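# Set the enclosure upright on its base in the bay

## Task

Turn the enclosure so it rests upright on its base inside the marked bay, and never let it rotate quickly. The arm feet are fixed at these spots in metres, with headings in degrees counter-clockwise from +x: arm1 at x=-0.97 y=+0.32 z=+0.35 heading +0; arm2 at x=-0.96 y=-0.32 z=+0.36 heading +0; arm3 at x=+0.87 y=+0.00 z=+0.62 heading +178. Finish by opening the grippers and withdrawing the arms. It only counts if the enclosure stays in place once no robot is holding it.

## Robot and tools

Robots: three identical i2rt Big YAM arms, named arm1, arm2 and arm3. Each has six revolute joints, a two-finger gripper and a wrist camera. With joints 1 and 6 at zero and the hand level and pointing ahead, the wrist camera rides on top of the hand and looks toward the fingertips. The hand can reach roughly 1.0 m out from the joint 1 axis. Two fixed room cameras also exist: cam_high and cam_low. Joints move at different speeds, so the hand may trace a wide curve between two postures.

Frame: one shared scene frame, origin on the floor, +z up. The foot positions and headings are listed in the task. Headings are in degrees, counter-clockwise from +x. The 'hand' point lies midway between the fingertips; its z axis runs along the fingers and its y axis is the direction in which the fingers open and close.

Tool execute_actions: argument "actions" is a list holding at most one action object. That object has an optional key per arm ("arm1", "arm2", "arm3"), and under each arm the only key is "joints", an object of absolute joint targets by name (not offsets). Names, units, allowed ranges and done-tolerances: joint1_rad -2.879 to 2.879 (±0.045), base yaw, positive counter-clockwise seen from above, zero points along the foot's heading; joint2_rad 0 to 3.141 (±0.14), shoulder, zero has the upper arm lying back roughly level, increasing lifts it up and then forward; joint3_rad 0 to 3.019 (±0.09), elbow, zero is fully folded, increasing opens it; joint4_rad -1.692 to 1.57 (±0.055), hand pitch, positive tips the fingers up; joint5_rad -1.57 to 1.57 (±0.03), hand sideways swing, positive toward the arm's right; joint6_rad -2.094 to 2.094 (±0.035), hand roll, positive clockwise when viewed from behind the hand; gripper_m 0 to 0.093 (±0.003), the gap between fingertips in metres. Each finger pad can squeeze roughly 50 to 62 N, less on some grippers. Every arm named in an action starts moving at once; they may finish at different times. Example: {"arm1": {"joints": {"gripper_m": 0.05}}, "arm2": {"joints": {"joint1_rad": 0.3}}}. Optional "cameras": a list of camera names (arm1_cam_wrist, arm2_cam_wrist, arm3_cam_wrist, cam_high, cam_low, or "all"); omitted, null or ["all"] gives every camera, [] gives none. An empty actions list just reports state and images. Any unknown key, camera name or out-of-range number rejects the entire call and nothing moves. A joint or arm you omit may keep driving toward whatever target it had before.

Tool wait: "seconds" from 0 to 10; commands nothing new, then returns state and images like an empty action.

Tool zoom_image: "camera" (one of the five names) and "region" [x0, y0, x1, y1] in pixels of that camera's most recent full image, top-left is (0, 0), at most 504 by 504 pixels.

Tool finished_scene: "scene" is the current scene number; it closes the scene for good, after the robots have held the last command, and reports whether the goal was met.

Results: each robot's state, then images in the order given by the "pictures" line. joint_status tells how each commanded motion ended. off_target: came to rest short of the target and may still be pushing. contact_stop or time_out: the joint gives up its target and holds where it stopped, except that after time_out a joint can keep a target (its old one, or one within 0.375, 0.375, 0.113, 0.225, 0.075, 0.3 rad of its position for joints 1 to 6) and keep pushing, moving there by itself if the path clears. To relieve such pushing, command the joint to its reported position. 'joint command not followed' (often with a 'cause:' line) means a built-in self- and inter-arm collision check blocked that arm's joint targets; its gripper target is still applied; blocked joints show not_followed, and the arm may retry those targets on later actions until given passable ones. on_its_own lists what the call did not command; 'held at' is a joint's held target, not its position. A tiny change from the current position may produce no motion. A joint bearing a load sags afterwards. MOTOR HOT appears from 85 °C; at 100 °C an OVER-TEMPERATURE FAULT drops that whole arm until it cools, and its unfinished keys read limit_stop_at_motor_heat, after which you should resend the target. If any call reports a stop, later calls in the same reply are skipped.

Cautions: the arms do not halt on contact and can push very hard; sustained pushing, or holding a load for long, overheats motors. A firm squeeze between two robots ends the run, and strong hits can too; nothing in the state reports arm-to-arm contact, and the collision check can react late and ignores fingers, gripper housings and wrist cameras. Objects touching robots do not count. Arms do not wait for one another. Loose objects may occasionally get a brief push. Never drop, slam or knock anything out of the work area or onto the floor, and rotate the enclosure slowly. Shorter robot motion is better.

Each tool is called after "Request:" as a command line: name --argument value for each argument, lists and objects as JSON in quotes; but a table of rows of numbers goes row by row, as --pt "numbers of a row", without its own name.

## Session

Request:
execute_actions --actions '[]'

Scene clock: 0.00 s.
Motor temperatures (°C, as the motors report them): arm1=[22 25 34 25 22 22] | arm2=[23 26 31 24 23 24] | arm3=[22 25 35 22 22 23]
arm1.joint_positions: joint1_rad=-0.411 joint2_rad=+0.424 joint3_rad=+1.312 joint4_rad=-1.403 joint5_rad=+0.184 joint6_rad=-0.057 gripper_m=+0.095
arm1.joint_status: not commanded
arm1.hand: x=-0.8350 y=+0.2326 z=+0.8744 quat_wxyz=(-0.469, -0.192, -0.840, +0.196) (m; scene frame)
arm2.joint_positions: joint1_rad=-0.381 joint2_rad=+0.611 joint3_rad=+1.444 joint4_rad=-1.202 joint5_rad=-0.286 joint6_rad=+0.133 gripper_m=+0.094
arm2.joint_status: not commanded
arm2.hand: x=-0.7388 y=-0.3649 z=+0.9578 quat_wxyz=(-0.574, -0.133, -0.807, -0.048) (m; scene frame)
arm3.joint_positions: joint1_rad=-0.210 joint2_rad=+0.537 joint3_rad=+1.325 joint4_rad=-1.420 joint5_rad=+0.111 joint6_rad=+0.237 gripper_m=+0.095
arm3.joint_status: not commanded
arm3.hand: x=+0.6769 y=+0.0688 z=+1.1288 quat_wxyz=(-0.050, +0.861, -0.237, -0.447) (m; scene frame)
pictures: arm1_cam_wrist, arm2_cam_wrist, arm3_cam_wrist, cam_high, cam_low
Images, in order (width x height): arm1_cam_wrist 504x504, arm2_cam_wrist 504x504, arm3_cam_wrist 504x504, cam_high 504x504, cam_low 504x504.

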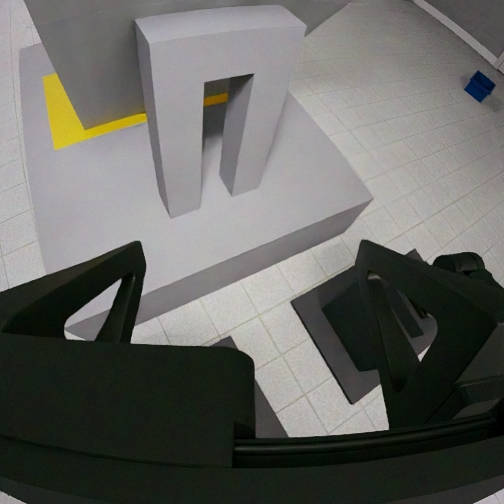

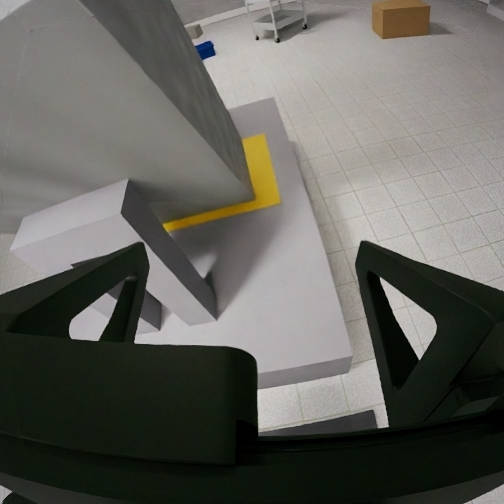

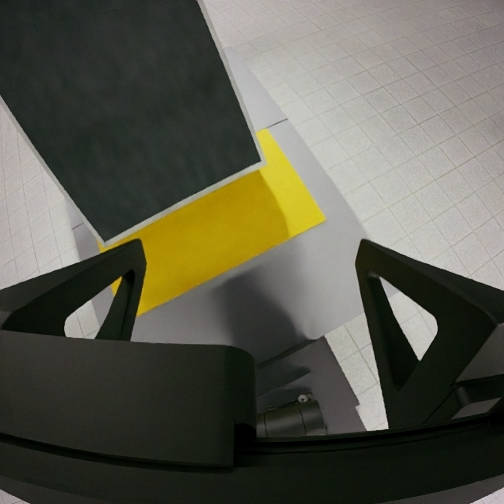

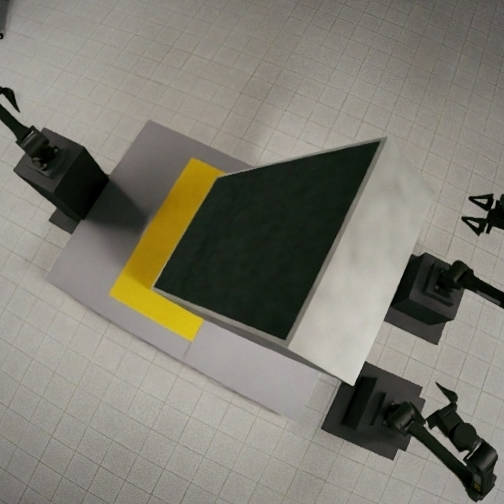

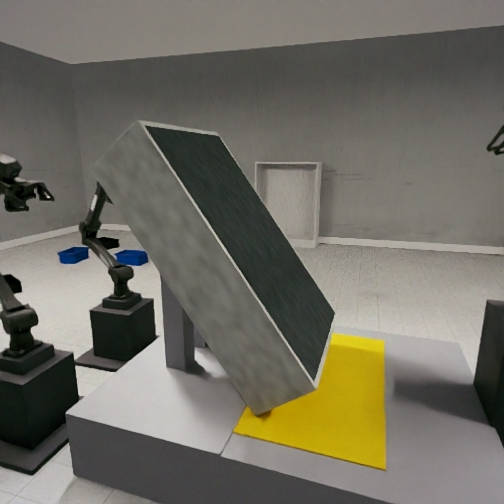

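Request:
execute_actions --actions '[{"arm1":{"joints":{"joint1_rad":-0.18,"joint2_rad":0.76,"joint3_rad":1.165,"joint4_rad":-0.075,"joint5_rad":0.0,"joint6_rad":0.0,"gripper_m":0.0}},"arm2":{"joints":{"joint1_rad":0.18,"joint2_rad":0.71,"joint3_rad":1.115,"joint4_rad":-0.075,"joint5_rad":0.0,"joint6_rad":0.0,"gripper_m":0.0}},"arm3":{"joints":{"joint1_rad":0.055,"joint2_rad":2.0,"joint3_rad":1.98,"joint4_rad":0.06,"joint5_rad":0.0,"joint6_rad":0.0,"gripper_m":0.0}}}]'

Scene clock: 18.23 s.
Motor temperatures (°C, as the motors report them): arm1=[22 25 36 25 22 22] | arm2=[23 26 33 24 23 24] | arm3=[22 25 37 22 22 23]
arm1.joint_positions: joint1_rad=-0.185 joint2_rad=+0.764 joint3_rad=+1.149 joint4_rad=-0.102 joint5_rad=+0.002 joint6_rad=-0.011 gripper_m=+0.001
arm1.joint_status: all done
arm1.hand: x=-0.5868 y=+0.2553 z=+1.0021 quat_wxyz=(-0.795, -0.048, -0.599, +0.079) (m; scene frame)
arm2.joint_positions: joint1_rad=+0.177 joint2_rad=+0.707 joint3_rad=+1.093 joint4_rad=-0.095 joint5_rad=-0.003 joint6_rad=+0.012 gripper_m=+0.000
arm2.joint_status: all done
arm2.hand: x=-0.6087 y=-0.2598 z=+1.0025 quat_wxyz=(-0.802, +0.047, -0.591, -0.076) (m; scene frame)
arm3.joint_positions: joint1_rad=+0.048 joint2_rad=+2.000 joint3_rad=+1.949 joint4_rad=+0.044 joint5_rad=+0.002 joint6_rad=+0.012 gripper_m=+0.001
arm3.joint_status: all done
arm3.hand: x=-0.0034 y=-0.0102 z=+1.0403 quat_wxyz=(+0.010, +0.712, -0.001, -0.702) (m; scene frame)
pictures: arm1_cam_wrist, arm2_cam_wrist, arm3_cam_wrist, cam_high, cam_low
Images, in order (width x height): arm1_cam_wrist 504x504, arm2_cam_wrist 504x504, arm3_cam_wrist 504x504, cam_high 504x504, cam_low 504x504.

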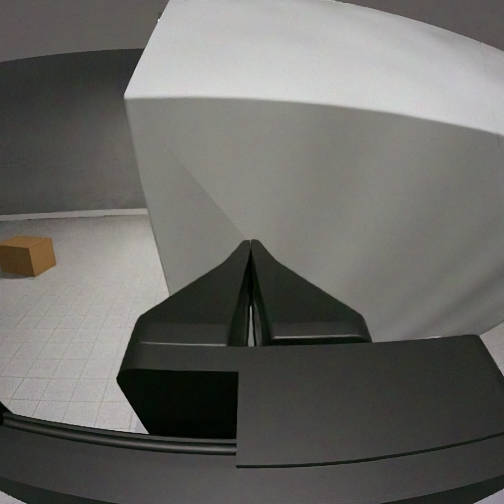

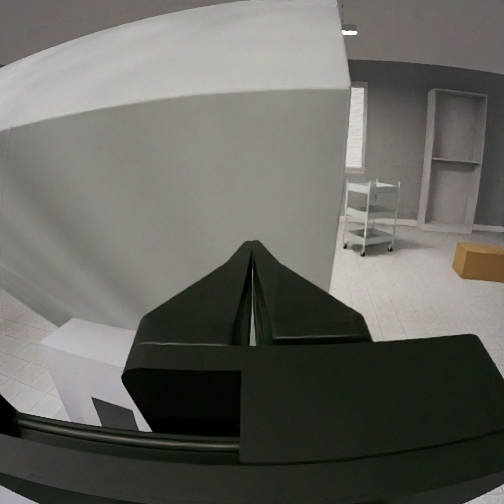

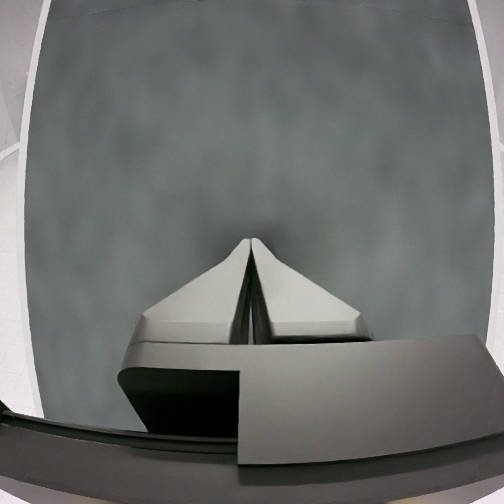

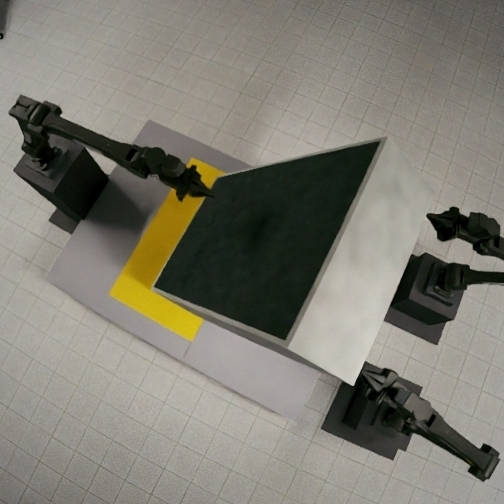

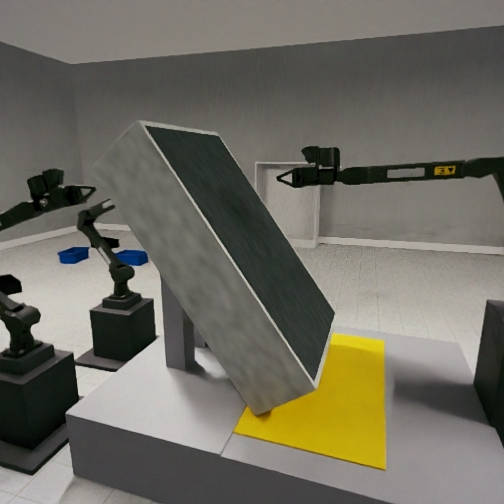

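Request:
execute_actions --actions '[{"arm1":{"joints":{"joint2_rad":0.87,"joint3_rad":1.34}},"arm2":{"joints":{"joint2_rad":0.825,"joint3_rad":1.285}}}]' --cameras '["cam_low","arm1_cam_wrist","arm2_cam_wrist"]'

Scene clock: 26.37 s.
Motor temperatures (°C, as the motors report them): arm1=[22 25 38 26 22 22] | arm2=[23 26 34 24 23 24] | arm3=[22 26 39 22 22 23]
arm1.joint_positions: joint1_rad=-0.185 joint2_rad=+0.871 joint3_rad=+1.243 joint4_rad=-0.099 joint5_rad=+0.002 joint6_rad=-0.011 gripper_m=+0.001
arm1.joint_status: joint3_rad time_out (moved +0.094 of +0.191); the others done
arm1.on_its_own: joint3_rad reads +1.243 and still pushes toward +1.340 since a time_out
arm1.hand: x=-0.5503 y=+0.2488 z=+1.0173 quat_wxyz=(-0.792, -0.049, -0.604, +0.078) (m; scene frame)
arm2.joint_positions: joint1_rad=+0.177 joint2_rad=+0.833 joint3_rad=+1.223 joint4_rad=-0.093 joint5_rad=-0.003 joint6_rad=+0.012 gripper_m=+0.000
arm2.joint_status: all done
arm2.hand: x=-0.5712 y=-0.2534 z=+1.0338 quat_wxyz=(-0.804, +0.047, -0.588, -0.076) (m; scene frame)
arm3.joint_positions: joint1_rad=+0.048 joint2_rad=+2.000 joint3_rad=+1.949 joint4_rad=+0.044 joint5_rad=+0.002 joint6_rad=+0.012 gripper_m=+0.001
arm3.joint_status: not commanded
arm3.hand: x=-0.0034 y=-0.0102 z=+1.0403 quat_wxyz=(+0.010, +0.712, -0.001, -0.702) (m; scene frame)
pictures: arm1_cam_wrist, arm2_cam_wrist, cam_low
Images, in order (width x height): arm1_cam_wrist 504x504, arm2_cam_wrist 504x504, cam_low 504x504.

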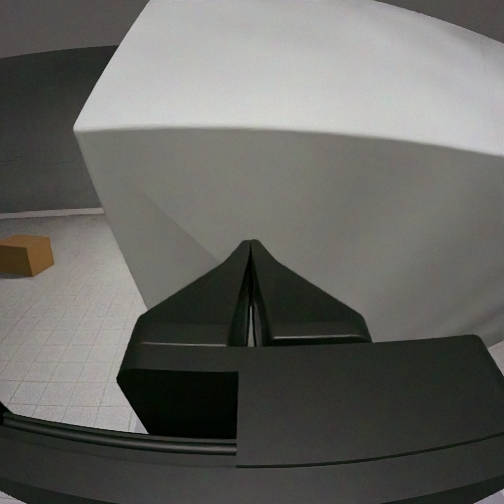

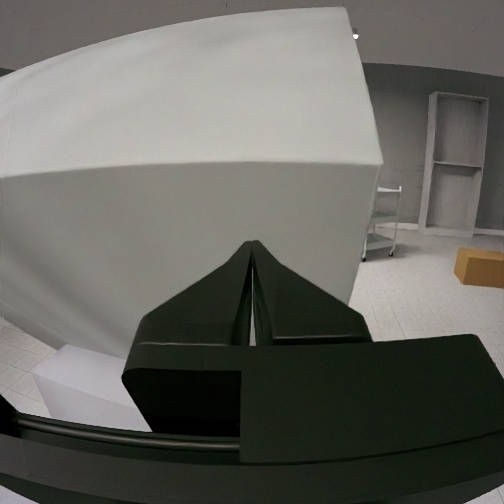

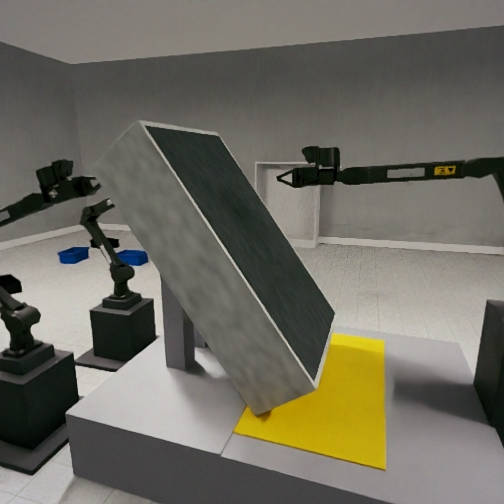

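Request:
execute_actions --actions '[{"arm1":{"joints":{"joint2_rad":1.04,"joint3_rad":1.445}},"arm2":{"joints":{"joint2_rad":1.015,"joint3_rad":1.425}}}]' --cameras '["cam_low"]'

Scene clock: 35.87 s.
Motor temperatures (°C, as the motors report them): arm1=[22 25 42 26 22 22] | arm2=[23 26 36 25 23 24] | arm3=[22 27 40 22 22 23]
arm1.joint_positions: joint1_rad=-0.180 joint2_rad=+0.977 joint3_rad=+1.362 joint4_rad=-0.112 joint5_rad=-0.008 joint6_rad=-0.011 gripper_m=+0.001
arm1.joint_status: all done
arm1.hand: x=-0.5155 y=+0.2467 z=+1.0404 quat_wxyz=(-0.793, -0.043, -0.604, +0.073) (m; scene frame)
arm2.joint_positions: joint1_rad=+0.177 joint2_rad=+0.955 joint3_rad=+1.356 joint4_rad=-0.103 joint5_rad=-0.001 joint6_rad=+0.012 gripper_m=+0.000
arm2.joint_status: all done
arm2.hand: x=-0.5324 y=-0.2472 z=+1.0610 quat_wxyz=(-0.804, +0.046, -0.588, -0.075) (m; scene frame)
arm3.joint_positions: joint1_rad=+0.048 joint2_rad=+2.000 joint3_rad=+1.949 joint4_rad=+0.044 joint5_rad=+0.002 joint6_rad=+0.012 gripper_m=+0.001
arm3.joint_status: not commanded
arm3.hand: x=-0.0034 y=-0.0102 z=+1.0403 quat_wxyz=(+0.010, +0.712, -0.001, -0.702) (m; scene frame)
pictures: cam_low
Images, in order (width x height): cam_low 504x504.

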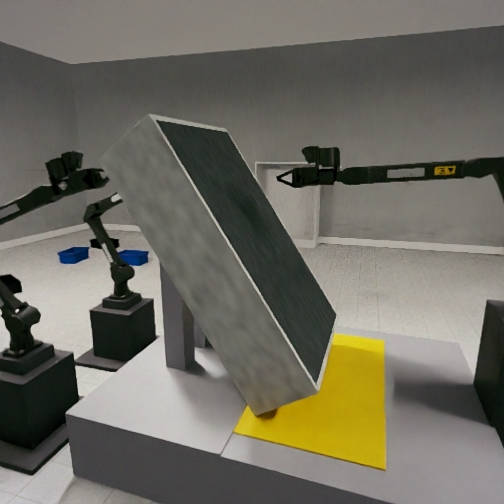

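Request:
execute_actions --actions '[{"arm1":{"joints":{"joint2_rad":1.18,"joint3_rad":1.605}},"arm2":{"joints":{"joint2_rad":1.155,"joint3_rad":1.575}}}]' --cameras '[]'

Request:
execute_actions --actions '[{"arm1":{"joints":{"joint2_rad":1.33,"joint3_rad":1.765}},"arm2":{"joints":{"joint2_rad":1.305,"joint3_rad":1.73}}}]' --cameras '[]'

Request:
execute_actions --actions '[{"arm1":{"joints":{"joint2_rad":1.47,"joint3_rad":1.91}},"arm2":{"joints":{"joint2_rad":1.445,"joint3_rad":1.87}}}]' --cameras '["cam_low","arm3_cam_wrist"]'

Scene clock: 46.43 s.
Motor temperatures (°C, as the motors report them): arm1=[22 25 44 26 22 22] | arm2=[23 26 37 25 23 24] | arm3=[22 27 41 22 22 23]
arm1.joint_positions: joint1_rad=-0.173 joint2_rad=+1.141 joint3_rad=+1.535 joint4_rad=-0.101 joint5_rad=-0.002 joint6_rad=-0.011 gripper_m=+0.001
arm1.joint_status: all done
arm1.hand: x=-0.4587 y=+0.2395 z=+1.0683 quat_wxyz=(-0.798, -0.043, -0.596, +0.073) (m; scene frame)
arm2.joint_positions: joint1_rad=+0.176 joint2_rad=+1.128 joint3_rad=+1.521 joint4_rad=-0.095 joint5_rad=-0.003 joint6_rad=+0.012 gripper_m=+0.000
arm2.joint_status: all done
arm2.hand: x=-0.4698 y=-0.2362 z=+1.0815 quat_wxyz=(-0.804, +0.047, -0.588, -0.076) (m; scene frame)
arm3.joint_positions: joint1_rad=+0.048 joint2_rad=+2.000 joint3_rad=+1.949 joint4_rad=+0.044 joint5_rad=+0.002 joint6_rad=+0.012 gripper_m=+0.001
arm3.joint_status: not commanded
arm3.hand: x=-0.0034 y=-0.0102 z=+1.0403 quat_wxyz=(+0.010, +0.712, -0.001, -0.702) (m; scene frame)
pictures: none
No camera images: the call's "cameras" was empty. Leave "cameras" out to get every camera's image.

Scene clock: 47.47 s.
Motor temperatures (°C, as the motors report them): arm1=[22 25 44 26 22 22] | arm2=[23 26 38 25 23 24] | arm3=[22 28 41 22 22 23]
arm1.joint_positions: joint1_rad=-0.173 joint2_rad=+1.301 joint3_rad=+1.701 joint4_rad=-0.096 joint5_rad=-0.001 joint6_rad=-0.010 gripper_m=+0.001
arm1.joint_status: all done
arm1.hand: x=-0.4010 y=+0.2300 z=+1.0840 quat_wxyz=(-0.802, -0.043, -0.591, +0.073) (m; scene frame)
arm2.joint_positions: joint1_rad=+0.177 joint2_rad=+1.292 joint3_rad=+1.679 joint4_rad=-0.089 joint5_rad=-0.002 joint6_rad=+0.012 gripper_m=+0.000
arm2.joint_status: all done
arm2.hand: x=-0.4085 y=-0.2253 z=+1.0920 quat_wxyz=(-0.804, +0.047, -0.588, -0.076) (m; scene frame)
arm3.joint_positions: joint1_rad=+0.048 joint2_rad=+2.000 joint3_rad=+1.949 joint4_rad=+0.044 joint5_rad=+0.002 joint6_rad=+0.012 gripper_m=+0.001
arm3.joint_status: not commanded
arm3.hand: x=-0.0034 y=-0.0102 z=+1.0403 quat_wxyz=(+0.010, +0.712, -0.001, -0.702) (m; scene frame)
pictures: none
No camera images: the call's "cameras" was empty. Leave "cameras" out to get every camera's image.

Scene clock: 48.43 s.
Motor temperatures (°C, as the motors report them): arm1=[22 25 44 26 22 22] | arm2=[23 26 38 25 23 24] | arm3=[22 28 41 22 22 23]
arm1.joint_positions: joint1_rad=-0.173 joint2_rad=+1.449 joint3_rad=+1.850 joint4_rad=-0.093 joint5_rad=-0.001 joint6_rad=-0.010 gripper_m=+0.001
arm1.joint_status: all done
arm1.hand: x=-0.3448 y=+0.2204 z=+1.0855 quat_wxyz=(-0.803, -0.043, -0.590, +0.073) (m; scene frame)
arm2.joint_positions: joint1_rad=+0.178 joint2_rad=+1.443 joint3_rad=+1.820 joint4_rad=-0.088 joint5_rad=-0.002 joint6_rad=+0.011 gripper_m=+0.000
arm2.joint_status: all done
arm2.hand: x=-0.3490 y=-0.2145 z=+1.0882 quat_wxyz=(-0.801, +0.048, -0.592, -0.075) (m; scene frame)
arm3.joint_positions: joint1_rad=+0.048 joint2_rad=+2.000 joint3_rad=+1.949 joint4_rad=+0.044 joint5_rad=+0.002 joint6_rad=+0.012 gripper_m=+0.001
arm3.joint_status: not commanded
arm3.hand: x=-0.0034 y=-0.0102 z=+1.0403 quat_wxyz=(+0.010, +0.712, -0.001, -0.702) (m; scene frame)
pictures: arm3_cam_wrist, cam_low
Images, in order (width x height): arm3_cam_wrist 504x504, cam_low 504x504.

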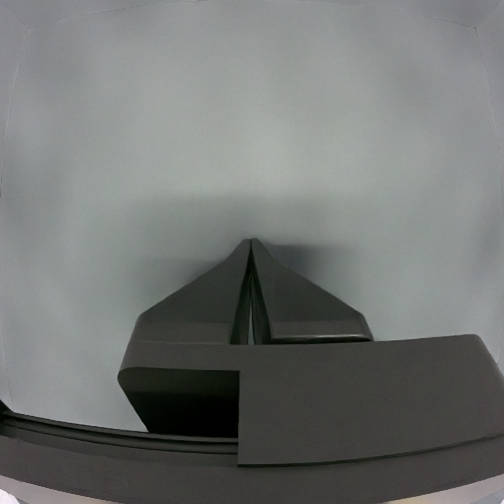

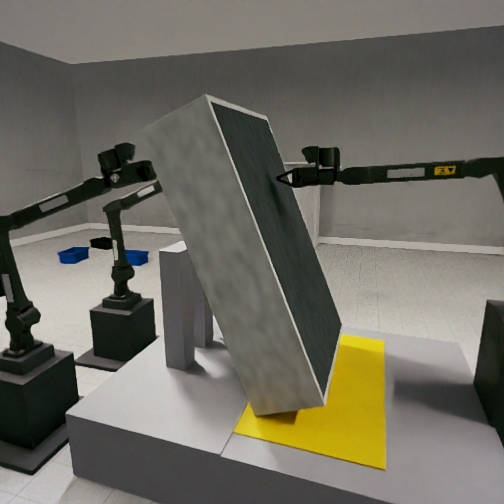

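Request:
execute_actions --actions '[{"arm1":{"joints":{"joint2_rad":1.61,"joint3_rad":2.05}},"arm2":{"joints":{"joint2_rad":1.595,"joint3_rad":2.02}},"arm3":{"joints":{"joint2_rad":1.955,"joint3_rad":1.91}}}]' --cameras '["cam_low","arm3_cam_wrist"]'

Scene clock: 66.97 s.
Motor temperatures (°C, as the motors report them): arm1=[22 25 44 26 22 22] | arm2=[23 26 38 25 23 24] | arm3=[22 28 41 22 22 23]
arm1.joint_positions: joint1_rad=-0.173 joint2_rad=+1.602 joint3_rad=+1.991 joint4_rad=-0.093 joint5_rad=-0.002 joint6_rad=-0.010 gripper_m=+0.001
arm1.joint_status: all done
arm1.hand: x=-0.2851 y=+0.2102 z=+1.0709 quat_wxyz=(-0.800, -0.043, -0.595, +0.073) (m; scene frame)
arm2.joint_positions: joint1_rad=+0.178 joint2_rad=+1.596 joint3_rad=+1.968 joint4_rad=-0.087 joint5_rad=-0.003 joint6_rad=+0.011 gripper_m=+0.000
arm2.joint_status: all done
arm2.hand: x=-0.2905 y=-0.2039 z=+1.0786 quat_wxyz=(-0.800, +0.048, -0.593, -0.076) (m; scene frame)
arm3.joint_positions: joint1_rad=+0.048 joint2_rad=+1.957 joint3_rad=+1.910 joint4_rad=+0.045 joint5_rad=+0.001 joint6_rad=+0.012 gripper_m=+0.001
arm3.joint_status: all done
arm3.hand: x=+0.0104 y=-0.0101 z=+1.0525 quat_wxyz=(+0.010, +0.710, -0.001, -0.704) (m; scene frame)
pictures: arm3_cam_wrist, cam_low
Images, in order (width x height): arm3_cam_wrist 504x504, cam_low 504x504.

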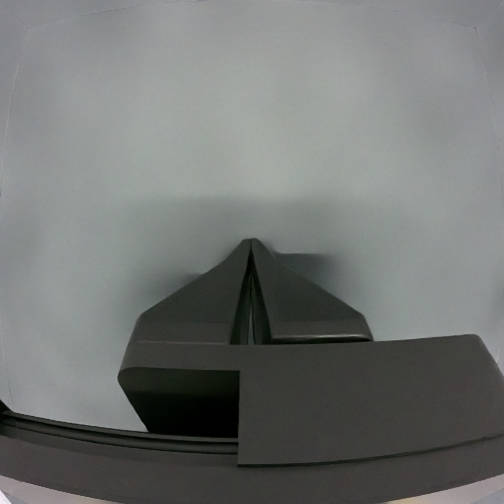

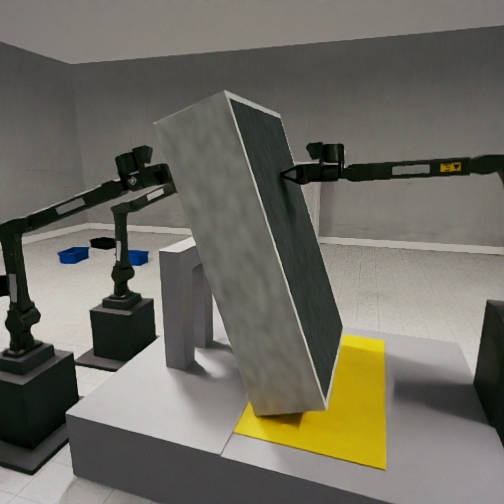

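Request:
execute_actions --actions '[{"arm1":{"joints":{"joint2_rad":1.745,"joint3_rad":2.185}},"arm2":{"joints":{"joint2_rad":1.735,"joint3_rad":2.16}},"arm3":{"joints":{"joint2_rad":1.855,"joint3_rad":1.785}}}]' --cameras '["cam_low"]'

Scene clock: 78.87 s.
Motor temperatures (°C, as the motors report them): arm1=[22 26 45 26 22 22] | arm2=[23 27 38 25 23 24] | arm3=[22 28 40 22 22 23]
arm1.joint_positions: joint1_rad=-0.173 joint2_rad=+1.749 joint3_rad=+2.121 joint4_rad=-0.093 joint5_rad=-0.002 joint6_rad=-0.010 gripper_m=+0.001
arm1.joint_status: all done
arm1.hand: x=-0.2283 y=+0.2002 z=+1.0451 quat_wxyz=(-0.795, -0.043, -0.601, +0.073) (m; scene frame)
arm2.joint_positions: joint1_rad=+0.178 joint2_rad=+1.750 joint3_rad=+2.107 joint4_rad=-0.087 joint5_rad=-0.002 joint6_rad=+0.011 gripper_m=+0.000
arm2.joint_status: all done
arm2.hand: x=-0.2313 y=-0.1936 z=+1.0540 quat_wxyz=(-0.796, +0.048, -0.599, -0.075) (m; scene frame)
arm3.joint_positions: joint1_rad=+0.048 joint2_rad=+1.838 joint3_rad=+1.788 joint4_rad=+0.046 joint5_rad=+0.001 joint6_rad=+0.012 gripper_m=+0.001
arm3.joint_status: all done
arm3.hand: x=+0.0504 y=-0.0094 z=+1.0735 quat_wxyz=(+0.010, +0.711, -0.001, -0.703) (m; scene frame)
pictures: cam_low
Images, in order (width x height): cam_low 504x504.

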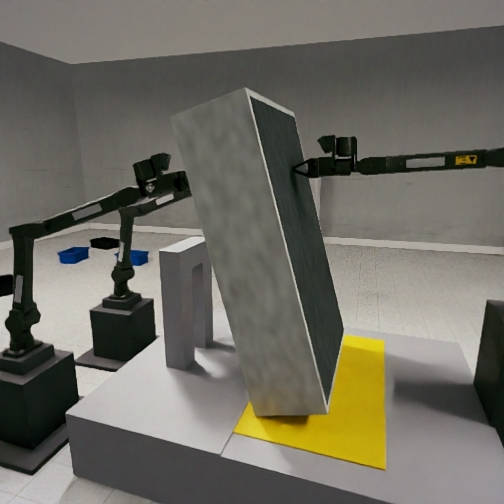

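Request:
execute_actions --actions '[{"arm1":{"joints":{"joint2_rad":1.865,"joint3_rad":2.305}},"arm2":{"joints":{"joint2_rad":1.85,"joint3_rad":2.28}},"arm3":{"joints":{"joint2_rad":1.775,"joint3_rad":1.69}}}]' --cameras '["cam_low"]'

Scene clock: 88.73 s.
Motor temperatures (°C, as the motors report them): arm1=[22 27 45 26 22 22] | arm2=[23 27 38 25 23 24] | arm3=[22 28 40 22 22 23]
arm1.joint_positions: joint1_rad=-0.173 joint2_rad=+1.863 joint3_rad=+2.238 joint4_rad=-0.093 joint5_rad=-0.002 joint6_rad=-0.010 gripper_m=+0.001
arm1.joint_status: all done
arm1.hand: x=-0.1896 y=+0.1935 z=+1.0295 quat_wxyz=(-0.796, -0.043, -0.600, +0.073) (m; scene frame)
arm2.joint_positions: joint1_rad=+0.179 joint2_rad=+1.856 joint3_rad=+2.224 joint4_rad=-0.087 joint5_rad=-0.002 joint6_rad=+0.011 gripper_m=+0.000
arm2.joint_status: all done
arm2.hand: x=-0.1969 y=-0.1869 z=+1.0452 quat_wxyz=(-0.799, +0.048, -0.595, -0.076) (m; scene frame)
arm3.joint_positions: joint1_rad=+0.049 joint2_rad=+1.744 joint3_rad=+1.686 joint4_rad=+0.048 joint5_rad=+0.001 joint6_rad=+0.012 gripper_m=+0.001
arm3.joint_status: all done
arm3.hand: x=+0.0837 y=-0.0096 z=+1.0832 quat_wxyz=(+0.011, +0.713, +0.000, -0.701) (m; scene frame)
pictures: cam_low
Images, in order (width x height): cam_low 504x504.

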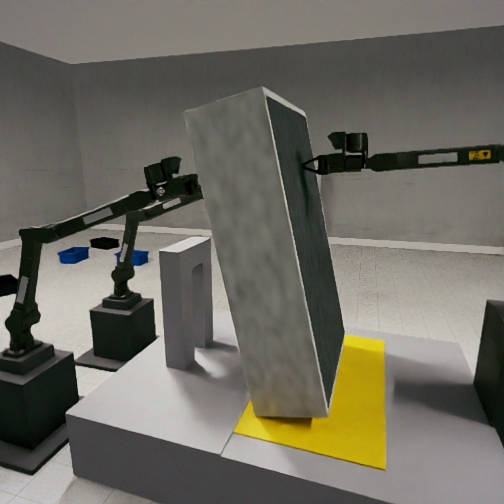

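Request:
execute_actions --actions '[{"arm1":{"joints":{"joint2_rad":1.99,"joint3_rad":2.43}},"arm2":{"joints":{"joint2_rad":1.98,"joint3_rad":2.405}},"arm3":{"joints":{"joint2_rad":1.69,"joint3_rad":1.60}}}]' --cameras '["cam_low"]'

Scene clock: 98.40 s.
Motor temperatures (°C, as the motors report them): arm1=[22 27 45 26 22 22] | arm2=[23 27 38 25 23 24] | arm3=[22 27 40 22 22 23]
arm1.joint_positions: joint1_rad=-0.173 joint2_rad=+1.990 joint3_rad=+2.363 joint4_rad=-0.093 joint5_rad=-0.002 joint6_rad=-0.010 gripper_m=+0.001
arm1.joint_status: all done
arm1.hand: x=-0.1477 y=+0.1862 z=+1.0029 quat_wxyz=(-0.795, -0.044, -0.601, +0.073) (m; scene frame)
arm2.joint_positions: joint1_rad=+0.179 joint2_rad=+1.994 joint3_rad=+2.350 joint4_rad=-0.087 joint5_rad=-0.002 joint6_rad=+0.011 gripper_m=+0.000
arm2.joint_status: all done
arm2.hand: x=-0.1491 y=-0.1784 z=+1.0115 quat_wxyz=(-0.795, +0.049, -0.600, -0.075) (m; scene frame)
arm3.joint_positions: joint1_rad=+0.052 joint2_rad=+1.630 joint3_rad=+1.584 joint4_rad=+0.049 joint5_rad=+0.000 joint6_rad=+0.012 gripper_m=+0.001
arm3.joint_status: all done
arm3.hand: x=+0.1251 y=-0.0116 z=+1.1031 quat_wxyz=(+0.012, +0.709, +0.001, -0.705) (m; scene frame)
pictures: cam_low
Images, in order (width x height): cam_low 504x504.

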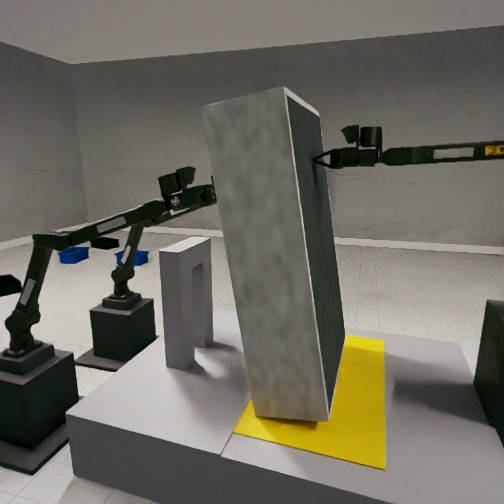

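Request:
execute_actions --actions '[{"arm3":{"joints":{"joint2_rad":1.595,"joint3_rad":1.49}},"arm1":{"joints":{"joint2_rad":1.85,"joint3_rad":2.23}},"arm2":{"joints":{"joint2_rad":1.85,"joint3_rad":2.22}}}]' --cameras '["cam_low"]'

Scene clock: 108.20 s.
Motor temperatures (°C, as the motors report them): arm1=[22 28 45 26 22 22] | arm2=[23 28 38 25 23 24] | arm3=[22 27 41 22 22 23]
arm1.joint_positions: joint1_rad=-0.173 joint2_rad=+1.866 joint3_rad=+2.238 joint4_rad=-0.093 joint5_rad=-0.002 joint6_rad=-0.010 gripper_m=+0.001
arm1.joint_status: all done
arm1.hand: x=-0.1879 y=+0.1932 z=+1.0271 quat_wxyz=(-0.795, -0.044, -0.601, +0.073) (m; scene frame)
arm2.joint_positions: joint1_rad=+0.179 joint2_rad=+1.851 joint3_rad=+2.219 joint4_rad=-0.087 joint5_rad=-0.002 joint6_rad=+0.011 gripper_m=+0.000
arm2.joint_status: all done
arm2.hand: x=-0.1984 y=-0.1872 z=+1.0457 quat_wxyz=(-0.799, +0.048, -0.595, -0.076) (m; scene frame)
arm3.joint_positions: joint1_rad=+0.054 joint2_rad=+1.506 joint3_rad=+1.439 joint4_rad=+0.025 joint5_rad=-0.001 joint6_rad=+0.012 gripper_m=+0.001
arm3.joint_status: all done
arm3.hand: x=+0.1728 y=-0.0125 z=+1.0930 quat_wxyz=(+0.013, +0.725, +0.002, -0.689) (m; scene frame)
pictures: cam_low
Images, in order (width x height): cam_low 504x504.

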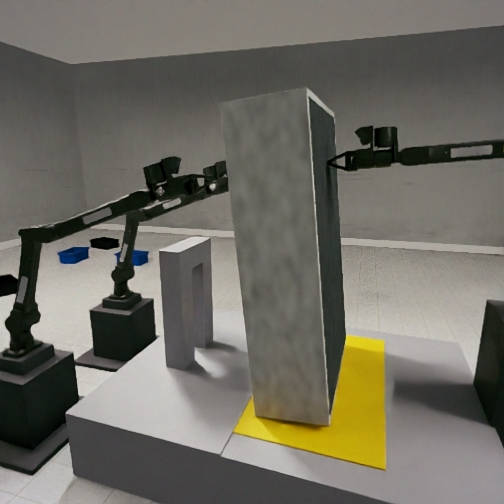

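Request:
execute_actions --actions '[{"arm3":{"joints":{"joint2_rad":1.50,"joint3_rad":1.385}},"arm1":{"joints":{"joint2_rad":1.65,"joint3_rad":2.04}},"arm2":{"joints":{"joint2_rad":1.65,"joint3_rad":2.03}}}]' --cameras '["cam_low"]'

Request:
execute_actions --actions '[{"arm3":{"joints":{"joint2_rad":1.425,"joint3_rad":1.29}},"arm1":{"joints":{"joint2_rad":1.45,"joint3_rad":1.85}},"arm2":{"joints":{"joint2_rad":1.45,"joint3_rad":1.85}}}]' --cameras '["cam_low"]'

Scene clock: 117.67 s.
Motor temperatures (°C, as the motors report them): arm1=[22 28 43 26 22 22] | arm2=[23 28 37 25 23 24] | arm3=[22 26 42 23 22 23]
arm1.joint_positions: joint1_rad=-0.173 joint2_rad=+1.646 joint3_rad=+2.045 joint4_rad=-0.093 joint5_rad=-0.002 joint6_rad=-0.010 gripper_m=+0.001
arm1.joint_status: all done
arm1.hand: x=-0.2708 y=+0.2076 z=+1.0726 quat_wxyz=(-0.802, -0.043, -0.591, +0.073) (m; scene frame)
arm2.joint_positions: joint1_rad=+0.179 joint2_rad=+1.644 joint3_rad=+2.026 joint4_rad=-0.087 joint5_rad=-0.002 joint6_rad=+0.011 gripper_m=+0.000
arm2.joint_status: all done
arm2.hand: x=-0.2750 y=-0.2007 z=+1.0805 quat_wxyz=(-0.803, +0.048, -0.589, -0.076) (m; scene frame)
arm3.joint_positions: joint1_rad=+0.057 joint2_rad=+1.400 joint3_rad=+1.318 joint4_rad=+0.015 joint5_rad=-0.003 joint6_rad=+0.012 gripper_m=+0.001
arm3.joint_status: all done
arm3.hand: x=+0.2147 y=-0.0139 z=+1.0842 quat_wxyz=(+0.015, +0.733, +0.004, -0.680) (m; scene frame)
pictures: cam_low
Images, in order (width x height): cam_low 504x504.

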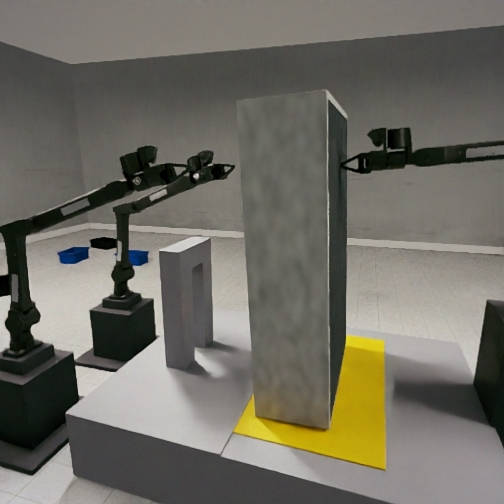

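Scene clock: 119.03 s.
Motor temperatures (°C, as the motors report them): arm1=[22 28 43 26 22 22] | arm2=[23 28 37 25 23 24] | arm3=[22 26 42 23 22 23]
arm1.joint_positions: joint1_rad=-0.173 joint2_rad=+1.447 joint3_rad=+1.855 joint4_rad=-0.093 joint5_rad=-0.002 joint6_rad=-0.010 gripper_m=+0.001
arm1.joint_status: all done
arm1.hand: x=-0.3475 y=+0.2207 z=+1.0899 quat_wxyz=(-0.805, -0.042, -0.587, +0.074) (m; scene frame)
arm2.joint_positions: joint1_rad=+0.179 joint2_rad=+1.445 joint3_rad=+1.844 joint4_rad=-0.087 joint5_rad=-0.002 joint6_rad=+0.011 gripper_m=+0.000
arm2.joint_status: all done
arm2.hand: x=-0.3533 y=-0.2146 z=+1.1013 quat_wxyz=(-0.808, +0.047, -0.582, -0.076) (m; scene frame)
arm3.joint_positions: joint1_rad=+0.060 joint2_rad=+1.308 joint3_rad=+1.215 joint4_rad=+0.006 joint5_rad=-0.005 joint6_rad=+0.012 gripper_m=+0.001
arm3.joint_status: all done
arm3.hand: x=+0.2509 y=-0.0148 z=+1.0743 quat_wxyz=(+0.016, +0.740, +0.006, -0.673) (m; scene frame)
pictures: cam_low
Images, in order (width x height): cam_low 504x504.

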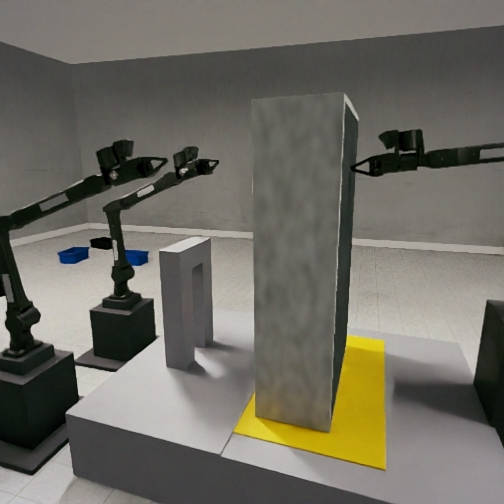

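Request:
execute_actions --actions '[{"arm3":{"joints":{"joint2_rad":1.355,"joint3_rad":1.22,"joint4_rad":0.04}},"arm1":{"joints":{"joint2_rad":1.32,"joint3_rad":1.72}},"arm2":{"joints":{"joint2_rad":1.32,"joint3_rad":1.72}}}]' --cameras '["cam_low"]'

Scene clock: 127.50 s.
Motor temperatures (°C, as the motors report them): arm1=[22 28 41 26 22 22] | arm2=[23 28 36 25 23 24] | arm3=[22 26 44 23 22 23]
arm1.joint_positions: joint1_rad=-0.173 joint2_rad=+1.330 joint3_rad=+1.724 joint4_rad=-0.093 joint5_rad=-0.002 joint6_rad=-0.010 gripper_m=+0.001
arm1.joint_status: all done
arm1.hand: x=-0.3891 y=+0.2276 z=+1.0822 quat_wxyz=(-0.801, -0.043, -0.592, +0.073) (m; scene frame)
arm2.joint_positions: joint1_rad=+0.179 joint2_rad=+1.320 joint3_rad=+1.716 joint4_rad=-0.087 joint5_rad=-0.002 joint6_rad=+0.011 gripper_m=+0.000
arm2.joint_status: all done
arm2.hand: x=-0.3998 y=-0.2227 z=+1.0983 quat_wxyz=(-0.807, +0.047, -0.584, -0.076) (m; scene frame)
arm3.joint_positions: joint1_rad=+0.060 joint2_rad=+1.280 joint3_rad=+1.181 joint4_rad=+0.019 joint5_rad=-0.005 joint6_rad=+0.012 gripper_m=+0.001
arm3.joint_status: all done
arm3.hand: x=+0.2615 y=-0.0148 z=+1.0723 quat_wxyz=(+0.016, +0.738, +0.006, -0.675) (m; scene frame)
pictures: cam_low
Images, in order (width x height): cam_low 504x504.

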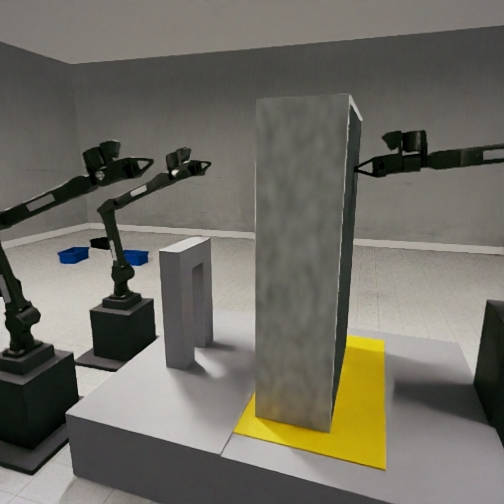

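Landed. Retracting all arms.

Request:
execute_actions --actions '[{"arm3":{"joints":{"joint2_rad":0.62,"joint3_rad":0.95}},"arm1":{"joints":{"joint2_rad":0.75,"joint3_rad":1.25}},"arm2":{"joints":{"joint2_rad":0.75,"joint3_rad":1.25}}}]' --cameras '["cam_low","cam_high"]'

Scene clock: 136.47 s.
Motor temperatures (°C, as the motors report them): arm1=[22 27 40 26 22 22] | arm2=[23 27 36 25 23 24] | arm3=[22 26 43 23 22 23]
arm1.joint_positions: joint1_rad=-0.173 joint2_rad=+0.749 joint3_rad=+1.255 joint4_rad=-0.088 joint5_rad=-0.002 joint6_rad=-0.010 gripper_m=+0.001
arm1.joint_status: all done
arm1.hand: x=-0.6211 y=+0.2668 z=+1.0714 quat_wxyz=(-0.834, -0.039, -0.545, +0.076) (m; scene frame)
arm2.joint_positions: joint1_rad=+0.179 joint2_rad=+0.757 joint3_rad=+1.244 joint4_rad=-0.082 joint5_rad=-0.002 joint6_rad=+0.011 gripper_m=+0.000
arm2.joint_status: all done
arm2.hand: x=-0.6199 y=-0.2614 z=+1.0756 quat_wxyz=(-0.834, +0.044, -0.544, -0.079) (m; scene frame)
arm3.joint_positions: joint1_rad=+0.060 joint2_rad=+0.621 joint3_rad=+0.934 joint4_rad=+0.034 joint5_rad=-0.002 joint6_rad=+0.012 gripper_m=+0.001
arm3.joint_status: all done
arm3.hand: x=+0.5158 y=-0.0069 z=+1.2267 quat_wxyz=(+0.017, +0.577, +0.004, -0.816) (m; scene frame)
pictures: cam_high, cam_low
Images, in order (width x height): cam_high 504x504, cam_low 504x504.

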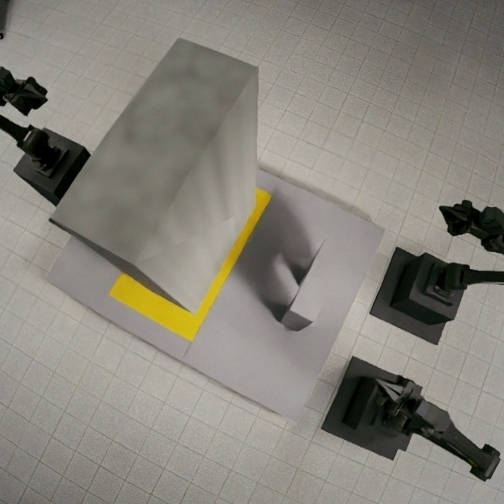

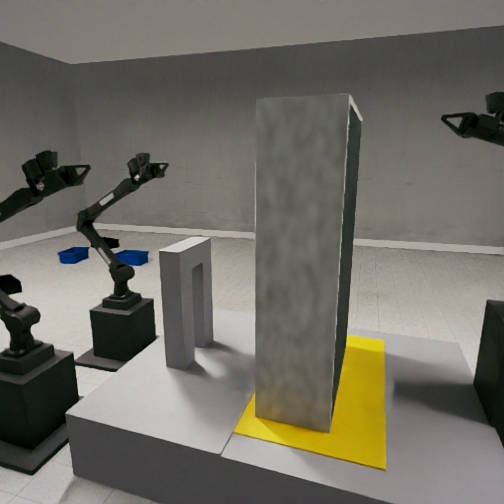

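Request:
finished_scene --scene 2

The scene is finished: the task was done.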